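# Set the carton on the low platform using suction

## Task

Get the carton resting on the low platform with no part of it sticking out past the platform's edge, in a position it holds on its own without the robot supporting it; then release it and move the tool away.

## Robot and tools

Robot: two arms, left_arm and right_arm, each ending in a vacuum suction cup rather than fingers. The names do not indicate sides in any image. Only one arm may be needed, but every command carries numbers for both.

Frame: a single scene frame for everything. Origin on the table surface midway between the arm bases; +x points out across the table, +z up, and left_arm sits toward +y. Positions are in metres; orientations are quaternions written w first (qw, qx, qy, qz).

Cup point: the reported end_effector_position is the centre of the cup rim when unloaded. The cup opens along that point's local +z axis, so pointing it straight down means local +z aligned with world -z. About 4 cm behind the rim the tool widens to roughly 9 cm sideways (body and wrist camera), so leave room around it. Reported positions can be slightly off, more so at long reach.

The 16-number row (used by both motion tools): one flat list covering both arms. Numbers 1-8 are left_arm: x, y, z, qw, qx, qy, qz, suction. Numbers 9-16 are the same for right_arm. The xyz and quaternion are an absolute target pose for the cup point in the scene frame, not an offset. Suction is a number in [-1, 1]: above 0.01 means on, 0.01 or less means off, and it stays as last sent, so repeat the current value for an arm you are not changing (sending 0 actively switches it off). To hold an arm still, resend its full pose from the last result before it was parked. To keep orientation steady, repeat one fixed quaternion rather than copying the reported one, which drifts. Any target more than 0.6 m away from the arm's last reported position along any of the cup point's own axes is refused and nothing moves.

Tools:
- execute_actions: argument actions, a list holding zero or one item. Empty list: just report state (with pictures). An item with rows (1 to 15 rows of 16 numbers) and optional steps (8 to 15, default 15): each row is applied for one control step of 1/30 s, the last row repeating to fill out the steps. An item with only steps (up to 300): a wait counted from the previous result, including thinking time. Optional pictures true/false adds camera images. Each step the commanded pose is clipped to within 70 mm and 16 degrees of the measured pose, so long jumps need several calls; check the result and send the remainder. The result comes back 8 steps before the action ends; those steps run while you compose the next reply.
- move: argument target (one 16-number row) and optional speed in m/s, 0.002 to 0.5, default 0.25 (rotation up to twice that in rad/s). Drives each cup point in a straight line to its target, lasting 0.5 to 10 s, all arms finishing together; it does not avoid obstacles or the other arm. The result ends with a move: line saying done, off_target, moving, held or fault, plus any limits that acted (paced = target clipped, held = some steps blocked, after which the arm may lurch fast), and each cup point's remaining distance to its target.
- wait: argument seconds, 0 to 10; sends nothing new.
- zoom_image: camera (cam_high 896x504, cam_low 896x504, cam_left_wrist 616x616, cam_right_wrist 616x616) and region [x0, y0, x1, y1] in pixels from the top-left, at most 504x504; returns a closer view of that camera's latest image.
- finished_scene: argument scene, the number of the scene being closed. Irreversible; the result reports success and gives the next task.

Reading results: the state line shows for each arm its pose and linear/angular velocities. suction_measured near 0 means no seal; 0.83 or more means airtight; intermediate values mean leaks. part_present switches to 1 at 0.50 and back to 0 below 0.45. HELD flags steps where the row was not (fully) sent; a pose unreachable line names an arm whose command the clearance check altered or blocked. A Hand target line (only when nothing is pending) shows where each arm is actually heading. MOTOR HOT appears at 65 °C; at 80 °C the arm is braked until it cools (OVER-TEMPERATURE FAULT), so avoid holding the carton longer than needed.

Picking and placing: switch suction on and press the 36 mm rim flat onto a smooth face of the carton, fully inside its edges and away from seams or holes, then check suction_measured. Under vacuum the cup compresses, so the carton sits up to about 12 mm nearer the tool. Lower the carton until it rests on the platform entirely within its outline, switch suction off, then raise the tool at least 15 mm before moving away and confirm the carton stays put. If the cup seals to the table, turn suction off to free it.

Avoid: dropping or knocking anything off the table (instant failure), fast or deep contacts (a target far beyond the contact point presses harder), arms hitting each other, and joint overloads, which trigger a torque fault: the arm backs off, holds for 10 s and skips the rest of the call. Loose objects may occasionally be nudged by outside pushes, so recheck before finishing. Joint limits (rad): waist ±6.283, shoulder ±2.304, elbow -4.224 to 0.061, forearm roll ±6.283, wrist pitch ±2.164, wrist roll ±6.283; load limits (N m): waist 56.4, shoulder 56.4, elbow 47, forearm roll 25.3, wrist pitch 17.8, wrist roll 17.8. Smooth, quick, low-effort motion is preferred.

Each tool is called after "Request:" by a JSON object that holds its "method" and its "body".

## Session

Request:
{"method": "execute_actions", "body": {"actions": []}}

Scene clock: 0.00 s of 5000.00 s.
left_arm: end_effector_position=(+0.6557, +0.2390, +0.2436) suction_measured=0.00 part_present=0 end_effector_quat_wxyz=(+0.000, -0.185, +0.983, +0.000) end_effector_velocity=(-0.000, +0.000, -0.000) end_effector_angular_velocity=(+0.000, +0.001, +0.000) | right_arm: end_effector_position=(+0.5460, -0.4126, +0.2443) suction_measured=0.00 part_present=0 end_effector_quat_wxyz=(+0.001, +0.302, +0.953, +0.001) end_effector_velocity=(-0.000, -0.000, -0.000) end_effector_angular_velocity=(-0.001, +0.001, +0.001)
Joint positions: left_arm=[ 0.001 -0.531 -1.291  0.    -0.76  -2.096] | right_arm=[-0.002 -0.531 -1.292  0.002 -0.76  -1.048]
Joint velocities: left_arm=[ 0. -0.  0.  0.  0.  0.] | right_arm=[-0.001 -0.     0.    -0.001 -0.    -0.001]
Motor temperatures (°C, as the motors report them): left_arm=[25 25 26 28 28 28] | right_arm=[23 24 28 31 30 26]
Hand target (left_arm): +0.656, +0.239, +0.244; +0.000, -0.185, +0.983, +0.000
Hand target (right_arm): +0.546, -0.413, +0.244; +0.001, +0.302, +0.953, +0.001

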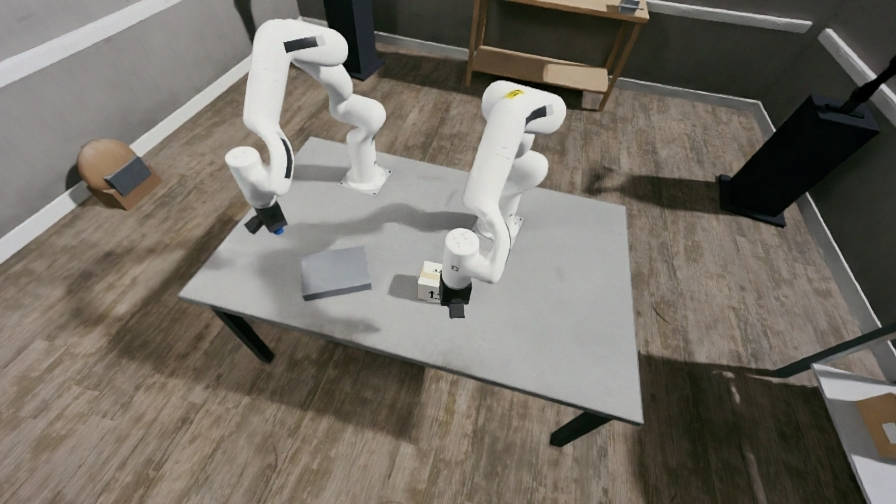

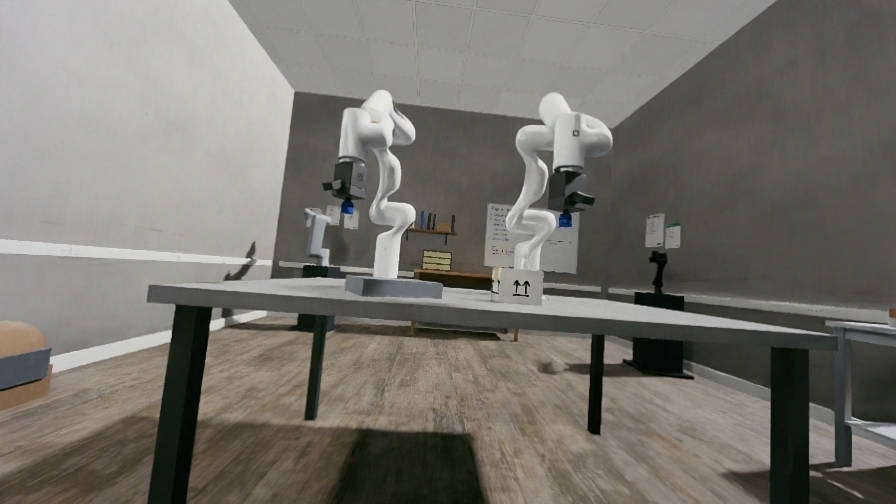

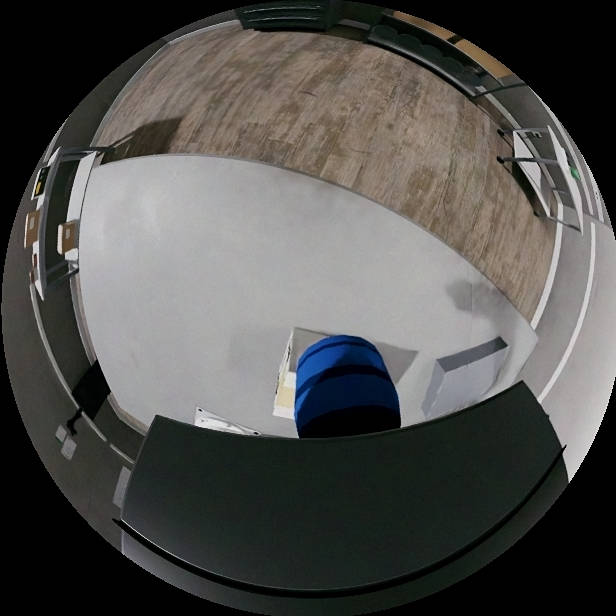

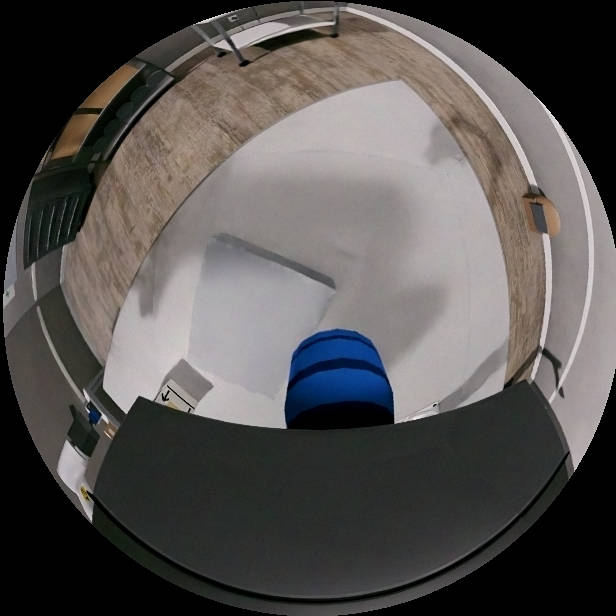

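Request:
{"method": "move", "body": {"target": [0.42,0.13,0.24,0,0,1,0,0,0.35,-0.6,0.25,0,0.302,0.953,0,0], "speed": 0.4}}

Scene clock: 1.70 s of 5000.00 s.
left_arm: end_effector_position=(+0.4203, +0.1301, +0.2398) suction_measured=0.00 part_present=0 end_effector_quat_wxyz=(+0.000, -0.000, +1.000, -0.000) end_effector_velocity=(-0.002, -0.001, +0.001) end_effector_angular_velocity=(-0.000, -0.001, -0.003) | right_arm: end_effector_position=(+0.3499, -0.5995, +0.2498) suction_measured=0.00 part_present=0 end_effector_quat_wxyz=(+0.000, +0.302, +0.953, -0.000) end_effector_velocity=(-0.001, -0.002, +0.001) end_effector_angular_velocity=(+0.000, -0.002, -0.000)
Joint positions: left_arm=[-0.357 -0.106 -0.722 -0.    -0.616 -2.083] | right_arm=[-0.451 -0.226 -0.89  -0.001 -0.663 -1.496]
Joint velocities: left_arm=[-0.005  0.005  0.004  0.001 -0.001 -0.003] | right_arm=[-0.005  0.002  0.001  0.002 -0.    -0.006]
Motor temperatures (°C, as the motors report them): left_arm=[25 25 26 28 28 28] | right_arm=[23 24 28 31 30 26]
Hand target (left_arm): +0.420, +0.130, +0.240; +0.000, +0.000, +1.000, -0.000
Hand target (right_arm): +0.350, -0.600, +0.250; +0.000, +0.302, +0.953, -0.000
Off the commanded pose (left_arm): 0.000 m, 0 deg.
Off the commanded pose (right_arm): 0.001 m, 0 deg.
Kept back: nothing.
move: done

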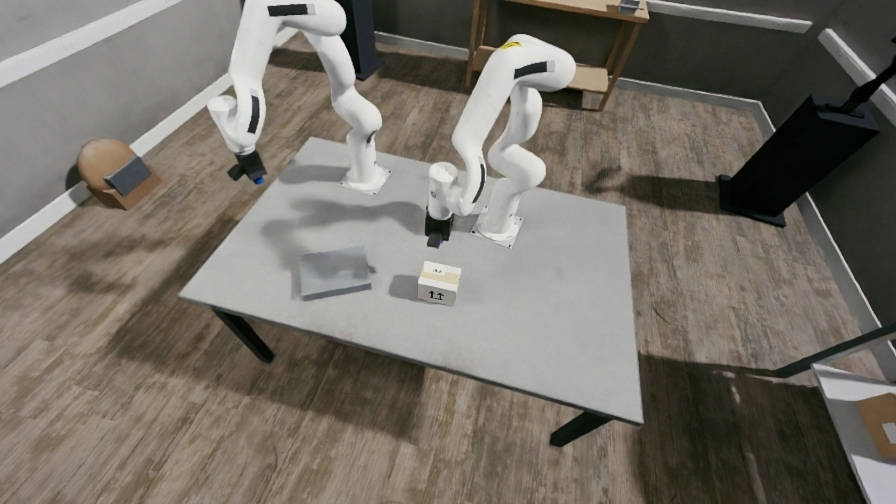

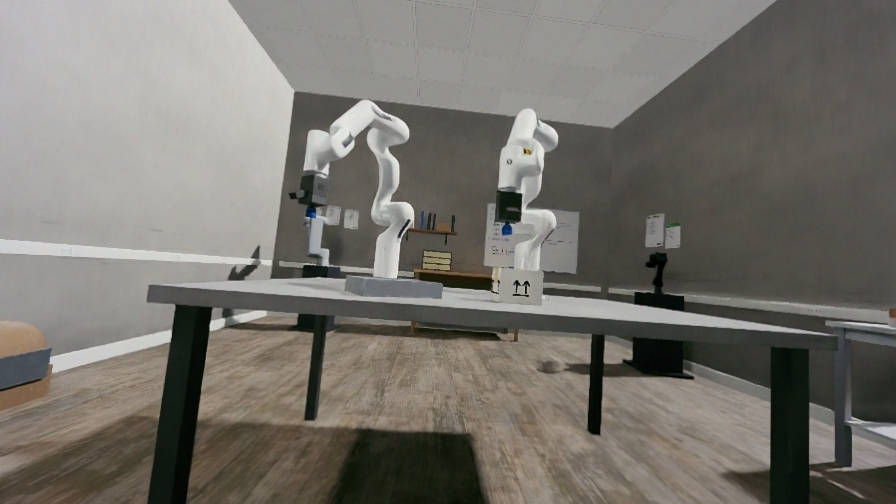

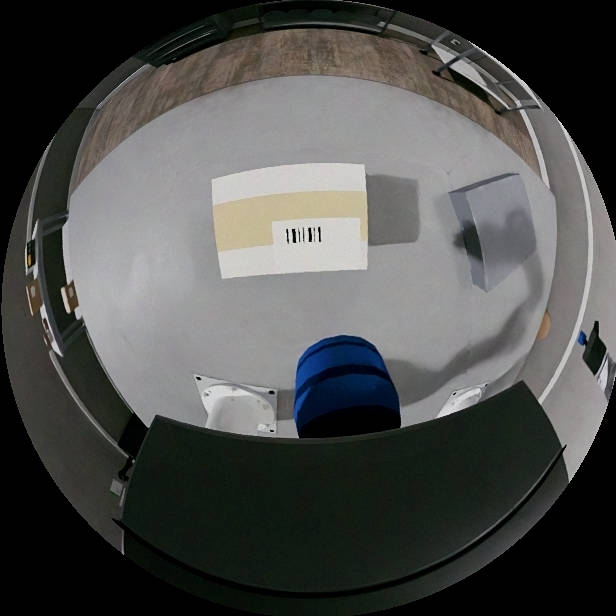

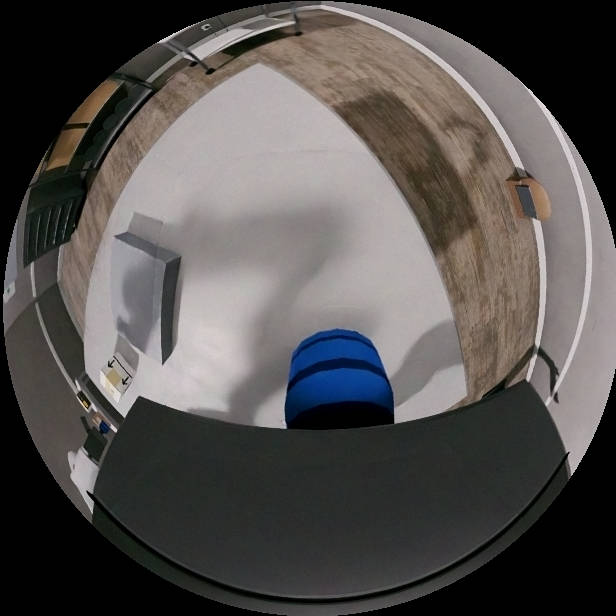

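Request:
{"method": "move", "body": {"target": [0.48,0.155,0.14,0,0,1,0,0,0.35,-0.6,0.25,0,0.302,0.953,0,0]}}

Scene clock: 3.10 s of 5000.00 s.
left_arm: end_effector_position=(+0.4799, +0.1549, +0.1404) suction_measured=0.00 part_present=0 end_effector_quat_wxyz=(+0.000, +0.000, +1.000, -0.000) end_effector_velocity=(-0.000, +0.001, -0.003) end_effector_angular_velocity=(+0.001, +0.003, +0.000) | right_arm: end_effector_position=(+0.3500, -0.6000, +0.2500) suction_measured=0.00 part_present=0 end_effector_quat_wxyz=(+0.000, +0.302, +0.953, -0.000) end_effector_velocity=(+0.000, +0.000, +0.000) end_effector_angular_velocity=(-0.000, -0.001, +0.001)
Joint positions: left_arm=[-0.245 -0.389 -0.79  -0.    -0.401 -1.97 ] | right_arm=[-0.452 -0.227 -0.891  0.    -0.664 -1.498]
Joint velocities: left_arm=[ 0.002 -0.006 -0.001 -0.001  0.003  0.002] | right_arm=[ 0.001  0.001 -0.     0.     0.    -0.   ]
Motor temperatures (°C, as the motors report them): left_arm=[25 25 26 28 28 28] | right_arm=[23 24 28 31 30 26]
Hand target (left_arm): +0.480, +0.155, +0.140; -0.000, +0.000, +1.000, -0.000
Hand target (right_arm): +0.350, -0.600, +0.250; +0.000, +0.302, +0.953, -0.000
Off the commanded pose (left_arm): 0.000 m, 0 deg.
Off the commanded pose (right_arm): 0.000 m, 0 deg.
Kept back: nothing.
move: done

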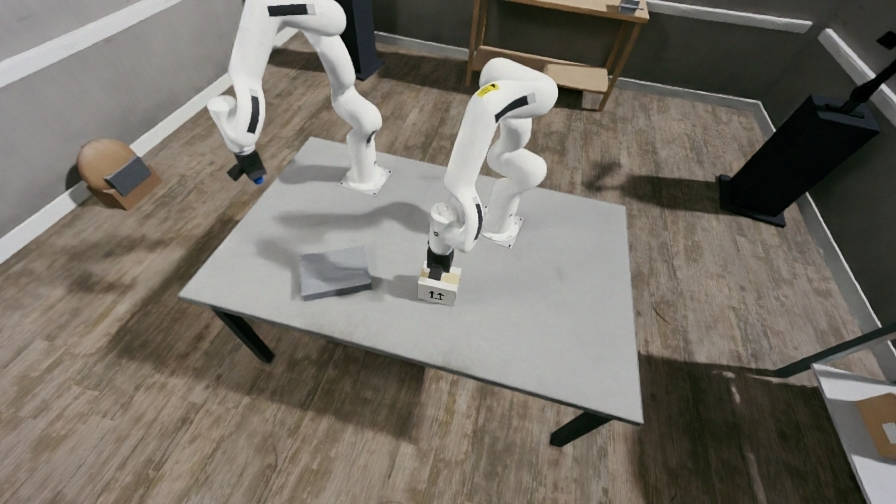

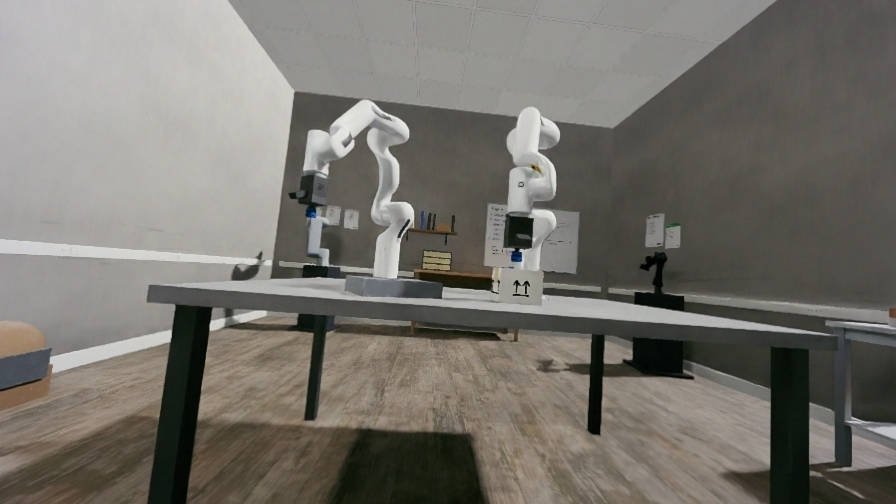

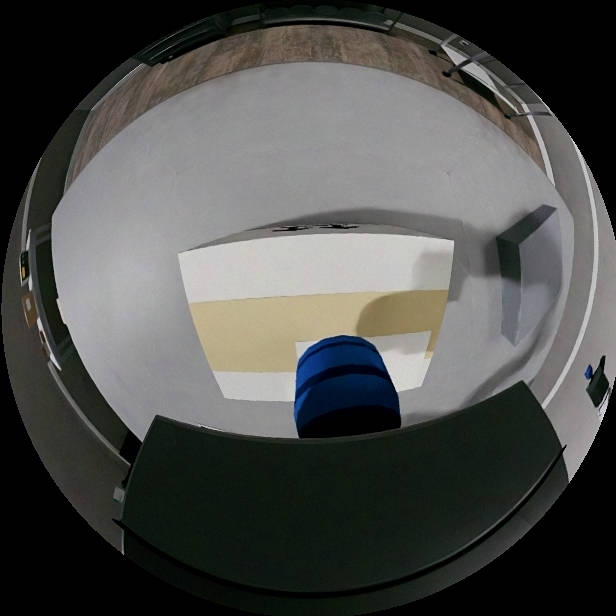

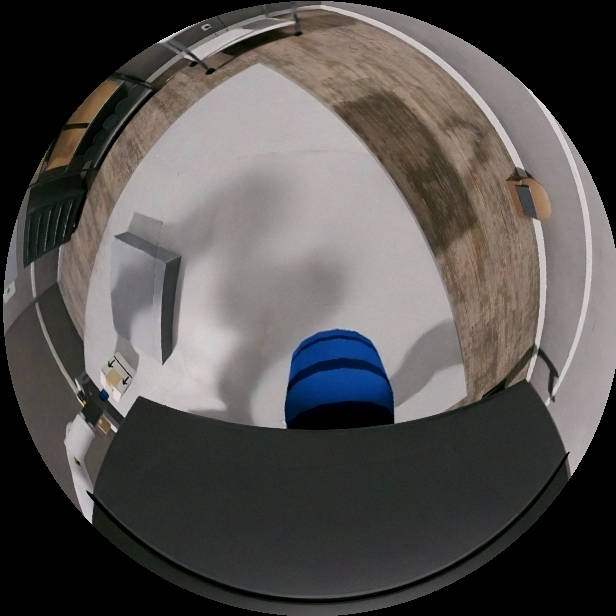

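Request:
{"method": "move", "body": {"target": [0.48,0.163,0.1,0,0,1,0,1,0.35,-0.6,0.25,0,0.302,0.953,0,0], "speed": 0.04}}

Scene clock: 4.70 s of 5000.00 s.
left_arm: end_effector_position=(+0.4800, +0.1629, +0.1003) suction_measured=0.91 part_present=1 end_effector_quat_wxyz=(+0.000, +0.000, +1.000, -0.000) end_effector_velocity=(+0.000, +0.000, -0.001) end_effector_angular_velocity=(-0.000, -0.000, -0.000) | right_arm: end_effector_position=(+0.3500, -0.6000, +0.2500) suction_measured=0.00 part_present=0 end_effector_quat_wxyz=(+0.000, +0.302, +0.953, -0.000) end_effector_velocity=(+0.000, +0.000, -0.000) end_effector_angular_velocity=(+0.000, +0.000, -0.001)
Joint positions: left_arm=[-0.228 -0.471 -0.78  -0.    -0.309 -1.954] | right_arm=[-0.452 -0.227 -0.891  0.    -0.664 -1.498]
Joint velocities: left_arm=[ 0.001 -0.003 -0.001 -0.     0.003  0.001] | right_arm=[ 0.    -0.001 -0.     0.     0.001  0.001]
Motor temperatures (°C, as the motors report them): left_arm=[25 25 26 28 28 28] | right_arm=[23 24 28 31 30 26]
Hand target (left_arm): +0.480, +0.163, +0.100; -0.000, +0.000, +1.000, -0.000
Hand target (right_arm): +0.350, -0.600, +0.250; +0.000, +0.302, +0.953, +0.000
Off the commanded pose (left_arm): 0.000 m, 0 deg.
Off the commanded pose (right_arm): 0.000 m, 0 deg.
Kept back: nothing.
move: done

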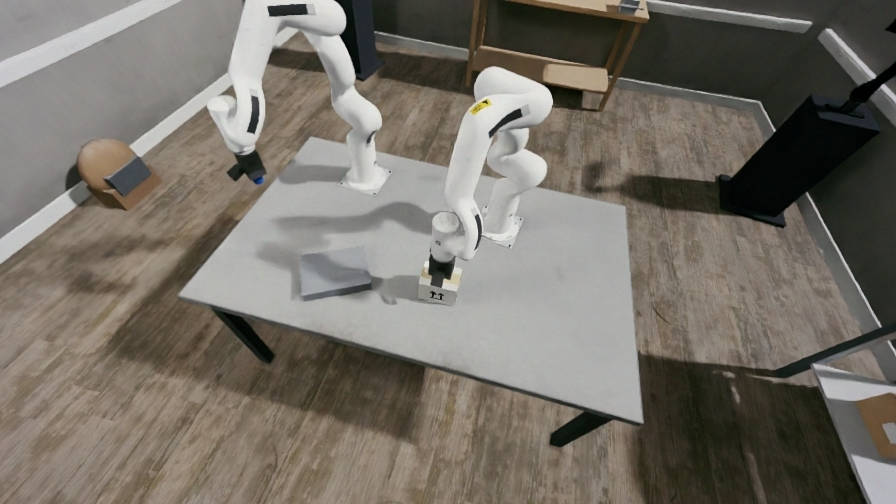

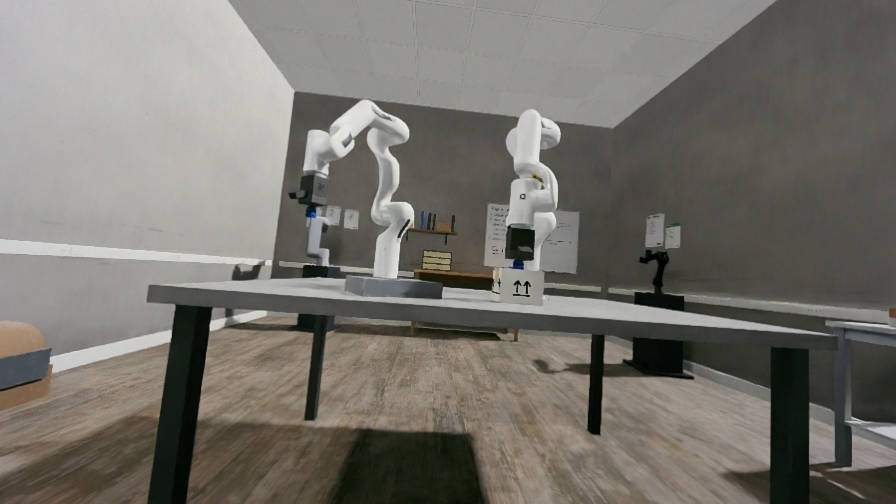

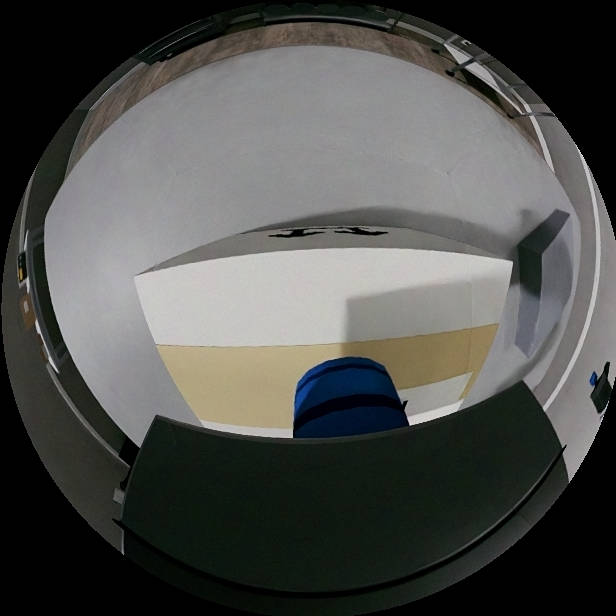

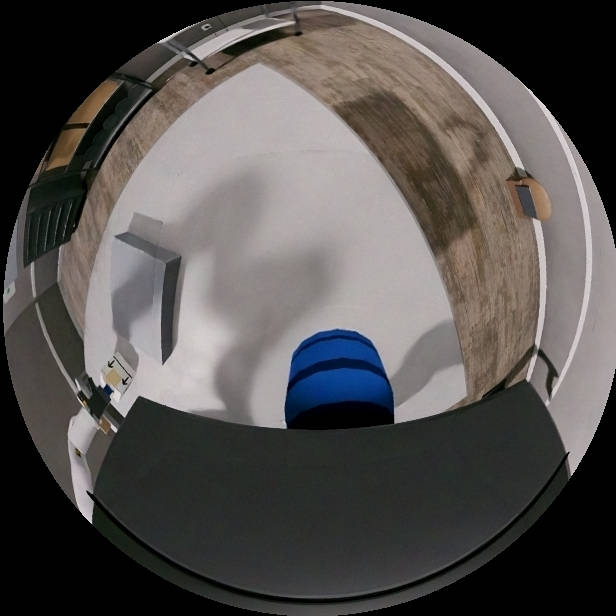

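Request:
{"method": "move", "body": {"target": [0.48,0.15,0.19,0,0,1,0,1,0.35,-0.6,0.25,0,0.302,0.953,0,0], "speed": 0.15}}

Request:
{"method": "move", "body": {"target": [0.54,-0.23,0.18,0,-0.208,0.978,0,1,0.35,-0.6,0.25,0,0.302,0.953,0,0]}}

Scene clock: 6.30 s of 5000.00 s.
left_arm: end_effector_position=(+0.4799, +0.1501, +0.1896) suction_measured=0.93 part_present=1 end_effector_quat_wxyz=(-0.000, -0.000, +1.000, +0.000) end_effector_velocity=(-0.000, -0.000, +0.002) end_effector_angular_velocity=(-0.000, -0.000, -0.000) | right_arm: end_effector_position=(+0.3500, -0.6000, +0.2500) suction_measured=0.00 part_present=0 end_effector_quat_wxyz=(+0.000, +0.302, +0.953, -0.000) end_effector_velocity=(+0.000, +0.001, +0.000) end_effector_angular_velocity=(+0.000, -0.000, +0.001)
Joint positions: left_arm=[-0.255 -0.296 -0.812  0.    -0.517 -1.98 ] | right_arm=[-0.452 -0.227 -0.891  0.    -0.664 -1.498]
Joint velocities: left_arm=[-0.001  0.005 -0.001  0.    -0.005 -0.001] | right_arm=[ 0.001  0.    -0.     0.001 -0.     0.   ]
Motor temperatures (°C, as the motors report them): left_arm=[25 25 26 28 28 28] | right_arm=[23 24 28 31 30 26]
Hand target (left_arm): +0.480, +0.150, +0.190; +0.000, -0.000, +1.000, +0.000
Hand target (right_arm): +0.350, -0.600, +0.250; +0.000, +0.302, +0.953, -0.000
Off the commanded pose (left_arm): 0.000 m, 0 deg.
Off the commanded pose (right_arm): 0.000 m, 0 deg.
Kept back: nothing.
move: done

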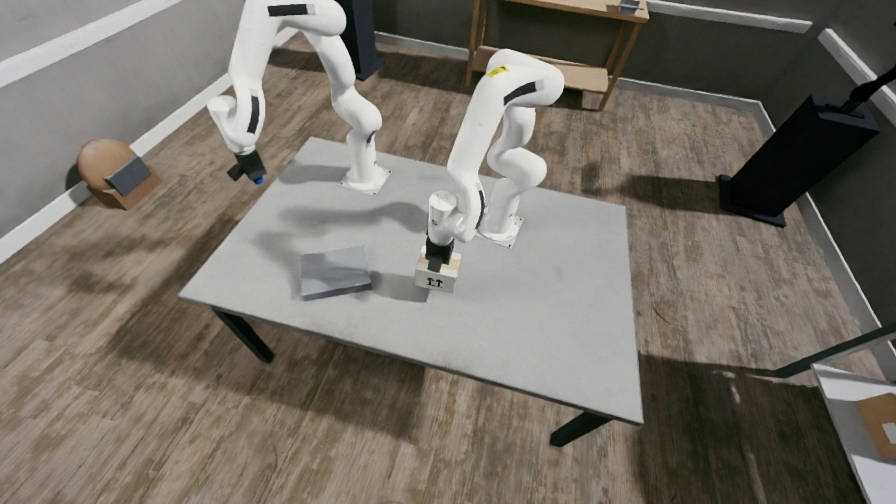

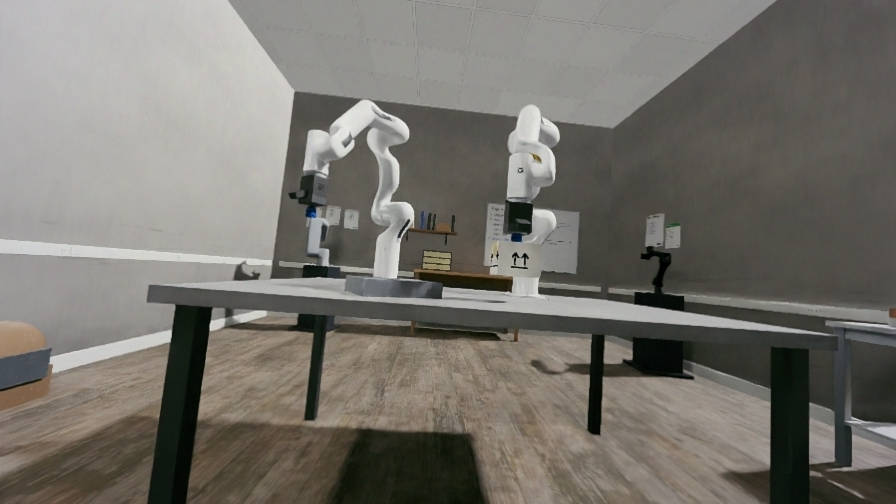

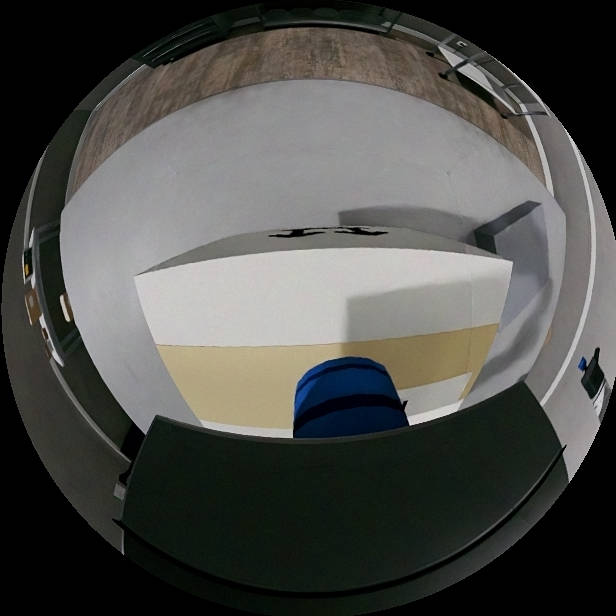

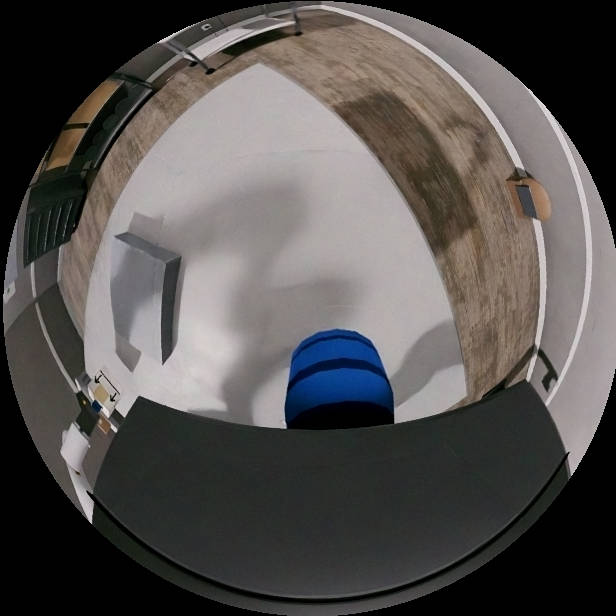

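Scene clock: 8.47 s of 5000.00 s.
left_arm: end_effector_position=(+0.5404, -0.2296, +0.1802) suction_measured=0.93 part_present=1 end_effector_quat_wxyz=(+0.000, -0.208, +0.978, -0.000) end_effector_velocity=(+0.001, -0.003, -0.000) end_effector_angular_velocity=(+0.002, +0.001, +0.002) | right_arm: end_effector_position=(+0.3500, -0.6000, +0.2500) suction_measured=0.00 part_present=0 end_effector_quat_wxyz=(+0.000, +0.302, +0.953, -0.000) end_effector_velocity=(-0.000, +0.000, +0.000) end_effector_angular_velocity=(+0.000, +0.001, +0.001)
Joint positions: left_arm=[-0.711 -0.94  -1.803  0.    -0.863 -2.855] | right_arm=[-0.452 -0.227 -0.891  0.    -0.664 -1.498]
Joint velocities: left_arm=[-0.002 -0.01  -0.017  0.001 -0.009 -0.004] | right_arm=[ 0.001  0.    -0.    -0.001 -0.001  0.   ]
Motor temperatures (°C, as the motors report them): left_arm=[25 25 26 28 28 28] | right_arm=[23 24 28 31 30 26]
Hand target (left_arm): +0.540, -0.230, +0.180; +0.000, -0.208, +0.978, -0.000
Hand target (right_arm): +0.350, -0.600, +0.250; -0.000, +0.302, +0.953, -0.000
Off the commanded pose (left_arm): 0.001 m, 0 deg.
Off the commanded pose (right_arm): 0.000 m, 0 deg.
Kept back: nothing.
move: done

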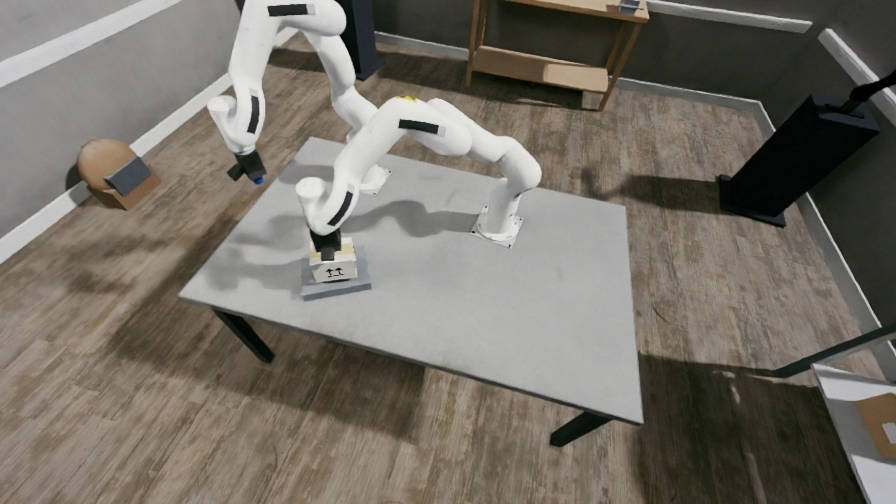

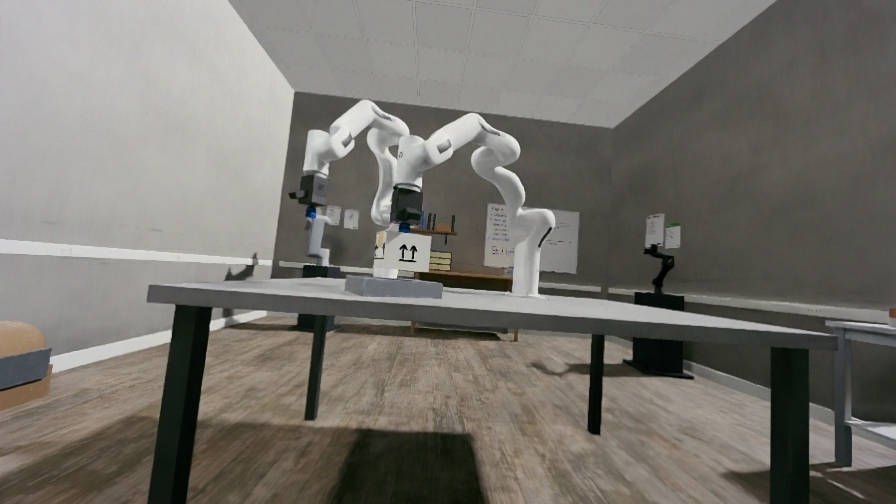

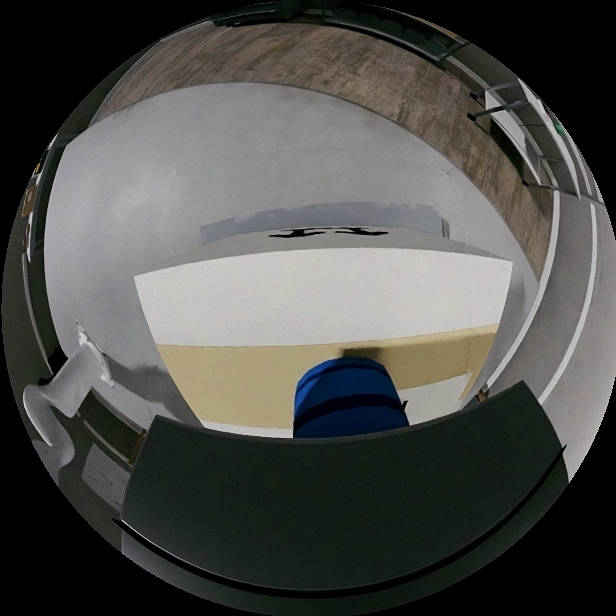

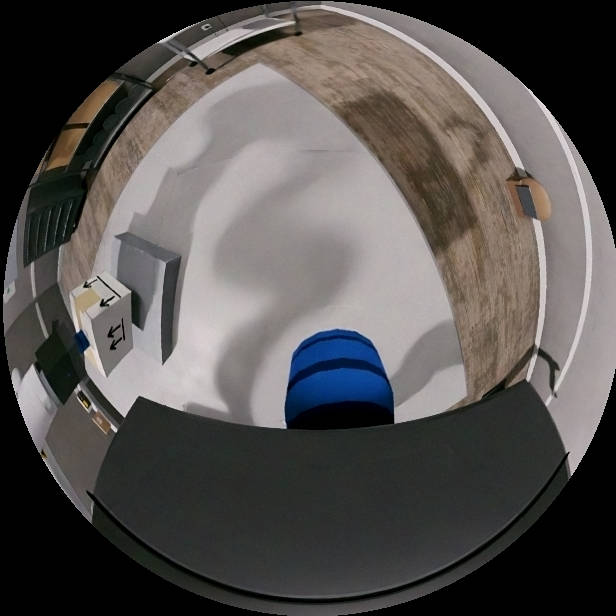

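Request:
{"method": "move", "body": {"target": [0.52,-0.24,0.149,0,-0.208,0.978,0,1,0.35,-0.6,0.25,0,0.302,0.953,0,0], "speed": 0.04}}

Request:
{"method": "zoom_image", "body": {"camera": "cam_low", "region": [330,210,470,310]}}

Scene clock: 10.03 s of 5000.00 s.
left_arm: end_effector_position=(+0.5202, -0.2400, +0.1493) suction_measured=0.93 part_present=1 end_effector_quat_wxyz=(+0.000, -0.208, +0.978, -0.000) end_effector_velocity=(-0.000, -0.001, -0.000) end_effector_angular_velocity=(-0.002, -0.002, +0.000) | right_arm: end_effector_position=(+0.3500, -0.6000, +0.2500) suction_measured=0.00 part_present=0 end_effector_quat_wxyz=(+0.000, +0.302, +0.953, -0.000) end_effector_velocity=(+0.000, +0.001, -0.000) end_effector_angular_velocity=(+0.001, +0.001, +0.000)
Joint positions: left_arm=[-0.741 -0.962 -1.769 -0.    -0.806 -2.885] | right_arm=[-0.452 -0.227 -0.891  0.    -0.664 -1.498]
Joint velocities: left_arm=[-0.001  0.     0.     0.     0.003 -0.002] | right_arm=[ 0.001 -0.     0.     0.001 -0.001  0.   ]
Motor temperatures (°C, as the motors report them): left_arm=[25 25 26 28 28 28] | right_arm=[23 24 28 31 30 26]
Hand target (left_arm): +0.520, -0.240, +0.149; -0.000, -0.208, +0.978, -0.000
Hand target (right_arm): +0.350, -0.600, +0.250; +0.000, +0.302, +0.953, -0.000
Off the commanded pose (left_arm): 0.000 m, 0 deg.
Off the commanded pose (right_arm): 0.000 m, 0 deg.
Kept back: nothing.
move: done

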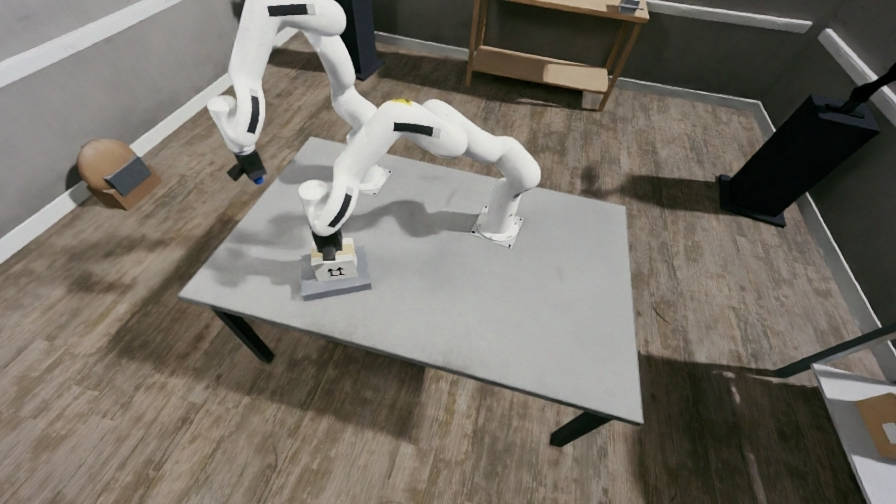

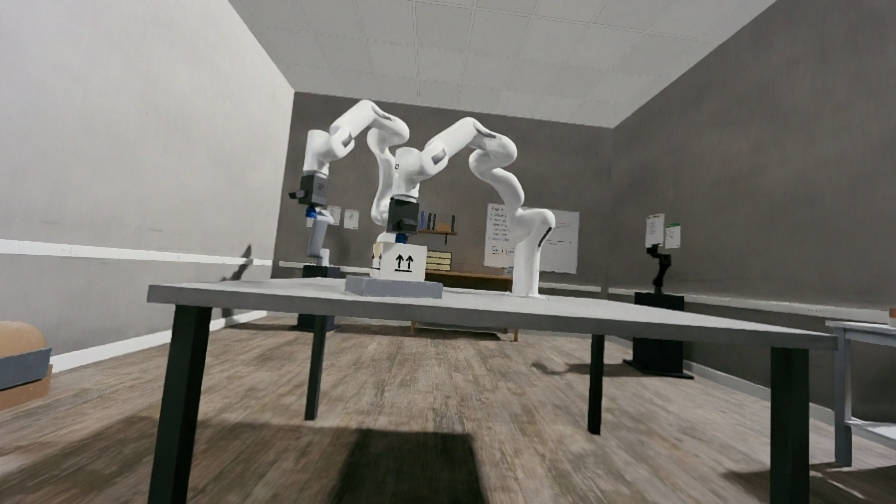

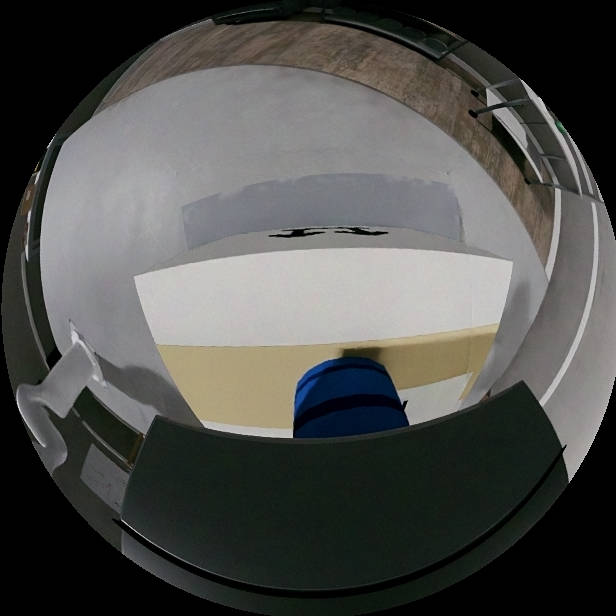

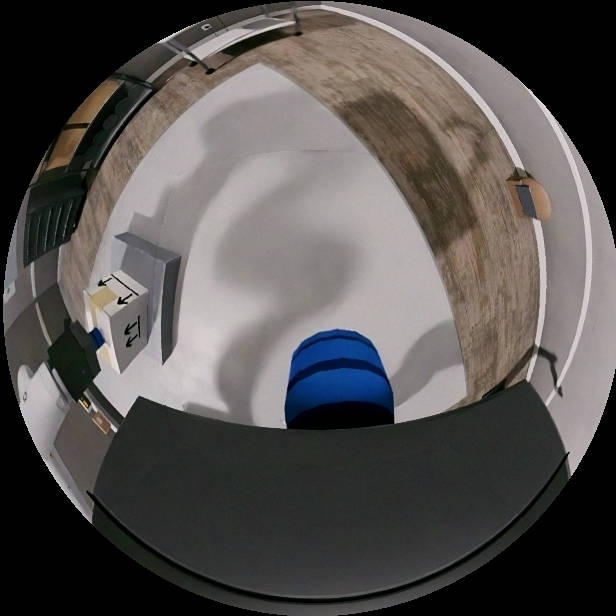

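Region (330, 210, 470, 310) of cam_low's 896x504 image, scaled by 3.600, with more detail than that image has; it fills the top 360 rows of this view, and the rest is white.

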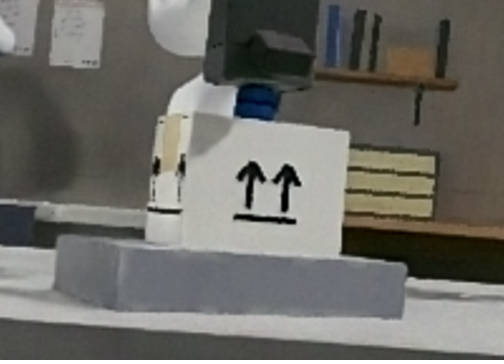

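Essentially resting.

Request:
{"method": "execute_actions", "body": {"actions": [{"rows":[[0.52,-0.24,0.148,0,-0.208,0.978,0,1,0.35,-0.6,0.25,0,0.302,0.953,0,0],[0.52,-0.24,0.147,0,-0.208,0.978,0,1,0.35,-0.6,0.25,0,0.302,0.953,0,0],[0.52,-0.24,0.147,0,-0.208,0.978,0,1,0.35,-0.6,0.25,0,0.302,0.953,0,0],[0.52,-0.24,0.147,0,-0.208,0.978,0,1,0.35,-0.6,0.25,0,0.302,0.953,0,0],[0.52,-0.24,0.147,0,-0.208,0.978,0,0,0.35,-0.6,0.25,0,0.302,0.953,0,0]]}]}}

Request:
{"method": "move", "body": {"target": [0.5,-0.22,0.32,0,-0.208,0.978,0,0,0.35,-0.6,0.25,0,0.302,0.953,0,0]}}

Scene clock: 10.77 s of 5000.00 s.
left_arm: end_effector_position=(+0.5203, -0.2403, +0.1490) suction_measured=0.05 part_present=0 end_effector_quat_wxyz=(+0.000, -0.208, +0.978, -0.000) end_effector_velocity=(+0.005, -0.008, +0.001) end_effector_angular_velocity=(-0.027, -0.020, +0.000) | right_arm: end_effector_position=(+0.3500, -0.6000, +0.2500) suction_measured=0.00 part_present=0 end_effector_quat_wxyz=(+0.000, +0.302, +0.953, -0.000) end_effector_velocity=(+0.001, +0.001, +0.000) end_effector_angular_velocity=(-0.001, -0.001, +0.002)
Joint positions: left_arm=[-0.741 -0.963 -1.769  0.    -0.805 -2.886] | right_arm=[-0.452 -0.227 -0.891  0.    -0.664 -1.498]
Joint velocities: left_arm=[-0.001 -0.002 -0.006 -0.001  0.029 -0.   ] | right_arm=[ 0.002  0.    -0.    -0.001  0.001 -0.   ]
Motor temperatures (°C, as the motors report them): left_arm=[25 25 26 28 28 28] | right_arm=[23 24 28 31 30 26]
Steps of this call (steps 1 to 15: nothing new was sent; steps 16 to 22: the first 7 steps of this action). Readings (end_effector_position | what the end effector reports):
16: left_arm (+0.5201, -0.2401, +0.1492) | right_arm (+0.3500, -0.6000, +0.2500) | left_arm suction_measured=0.93 part_present=1 | right_arm suction_measured=0.00 part_present=0
17: left_arm (+0.5201, -0.2401, +0.1491) | right_arm (+0.3500, -0.6000, +0.2500) | left_arm suction_measured=0.93 part_present=1 | right_arm suction_measured=0.00 part_present=0
19: left_arm (+0.5201, -0.2401, +0.1489) | right_arm (+0.3500, -0.6000, +0.2500) | left_arm suction_measured=0.93 part_present=1 | right_arm suction_measured=0.00 part_present=0
22: the state above

Scene clock: 12.33 s of 5000.00 s.
left_arm: end_effector_position=(+0.5000, -0.2199, +0.3196) suction_measured=0.00 part_present=0 end_effector_quat_wxyz=(-0.000, -0.208, +0.978, +0.000) end_effector_velocity=(+0.000, -0.000, +0.003) end_effector_angular_velocity=(-0.002, -0.002, -0.000) | right_arm: end_effector_position=(+0.3500, -0.6000, +0.2500) suction_measured=0.00 part_present=0 end_effector_quat_wxyz=(-0.000, +0.302, +0.953, -0.000) end_effector_velocity=(-0.000, +0.000, -0.001) end_effector_angular_velocity=(+0.001, +0.002, -0.000)
Joint positions: left_arm=[-0.746 -0.728 -1.772  0.    -1.044 -2.89 ] | right_arm=[-0.452 -0.227 -0.891  0.    -0.664 -1.498]
Joint velocities: left_arm=[-0.     0.003 -0.002  0.    -0.002 -0.   ] | right_arm=[-0.    -0.001  0.     0.    -0.001 -0.   ]
Motor temperatures (°C, as the motors report them): left_arm=[25 25 26 28 28 28] | right_arm=[23 24 28 31 30 26]
Hand target (left_arm): +0.500, -0.220, +0.320; +0.000, -0.208, +0.978, +0.000
Hand target (right_arm): +0.350, -0.600, +0.250; -0.000, +0.302, +0.953, +0.000
Off your previous action's commanded pose (left_arm): 0.002 m, 0 deg at its last step (step 8 of this call).
Off your previous action's commanded pose (right_arm): 0.000 m, 0 deg at its last step (step 8 of this call).
Off the commanded pose (left_arm): 0.000 m, 0 deg.
Off the commanded pose (right_arm): 0.000 m, 0 deg.
Kept back: nothing.
move: done

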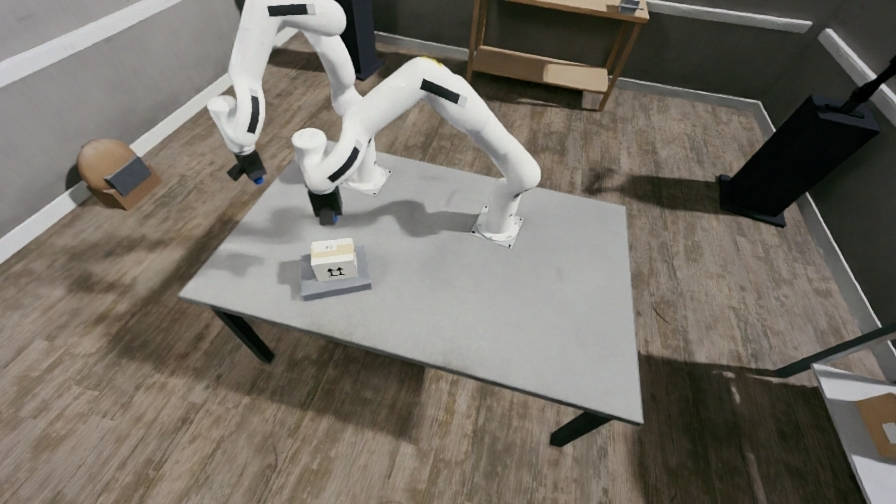

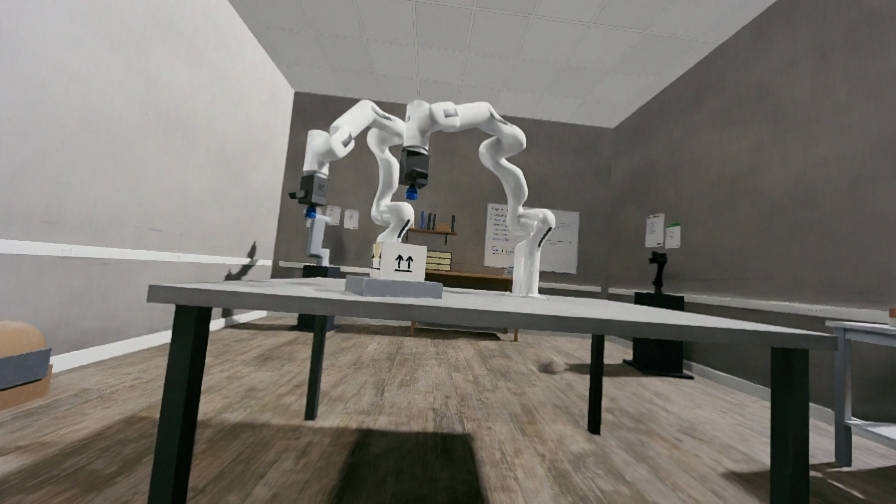

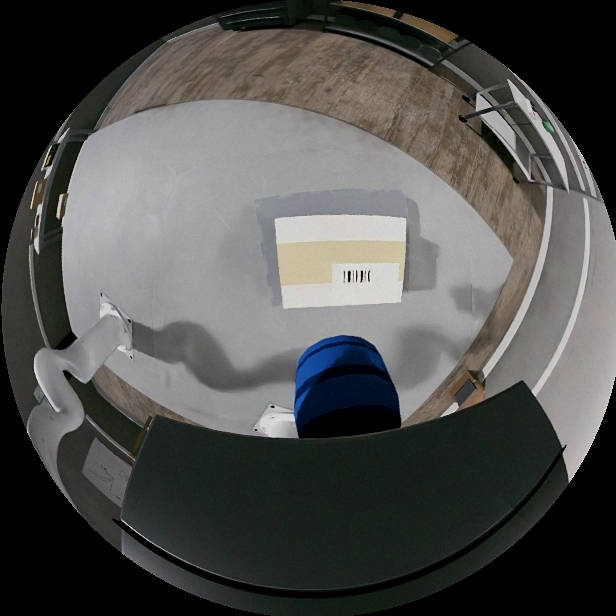

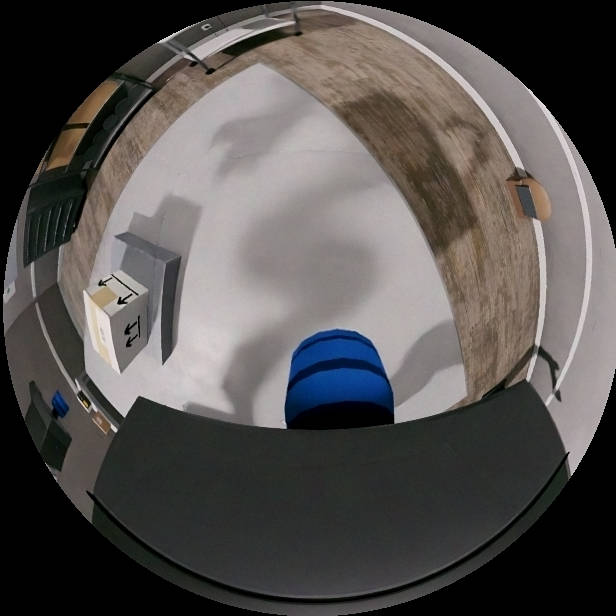

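Request:
{"method": "finished_scene", "body": {"scene": 1}}

The scene is finished: the task was done.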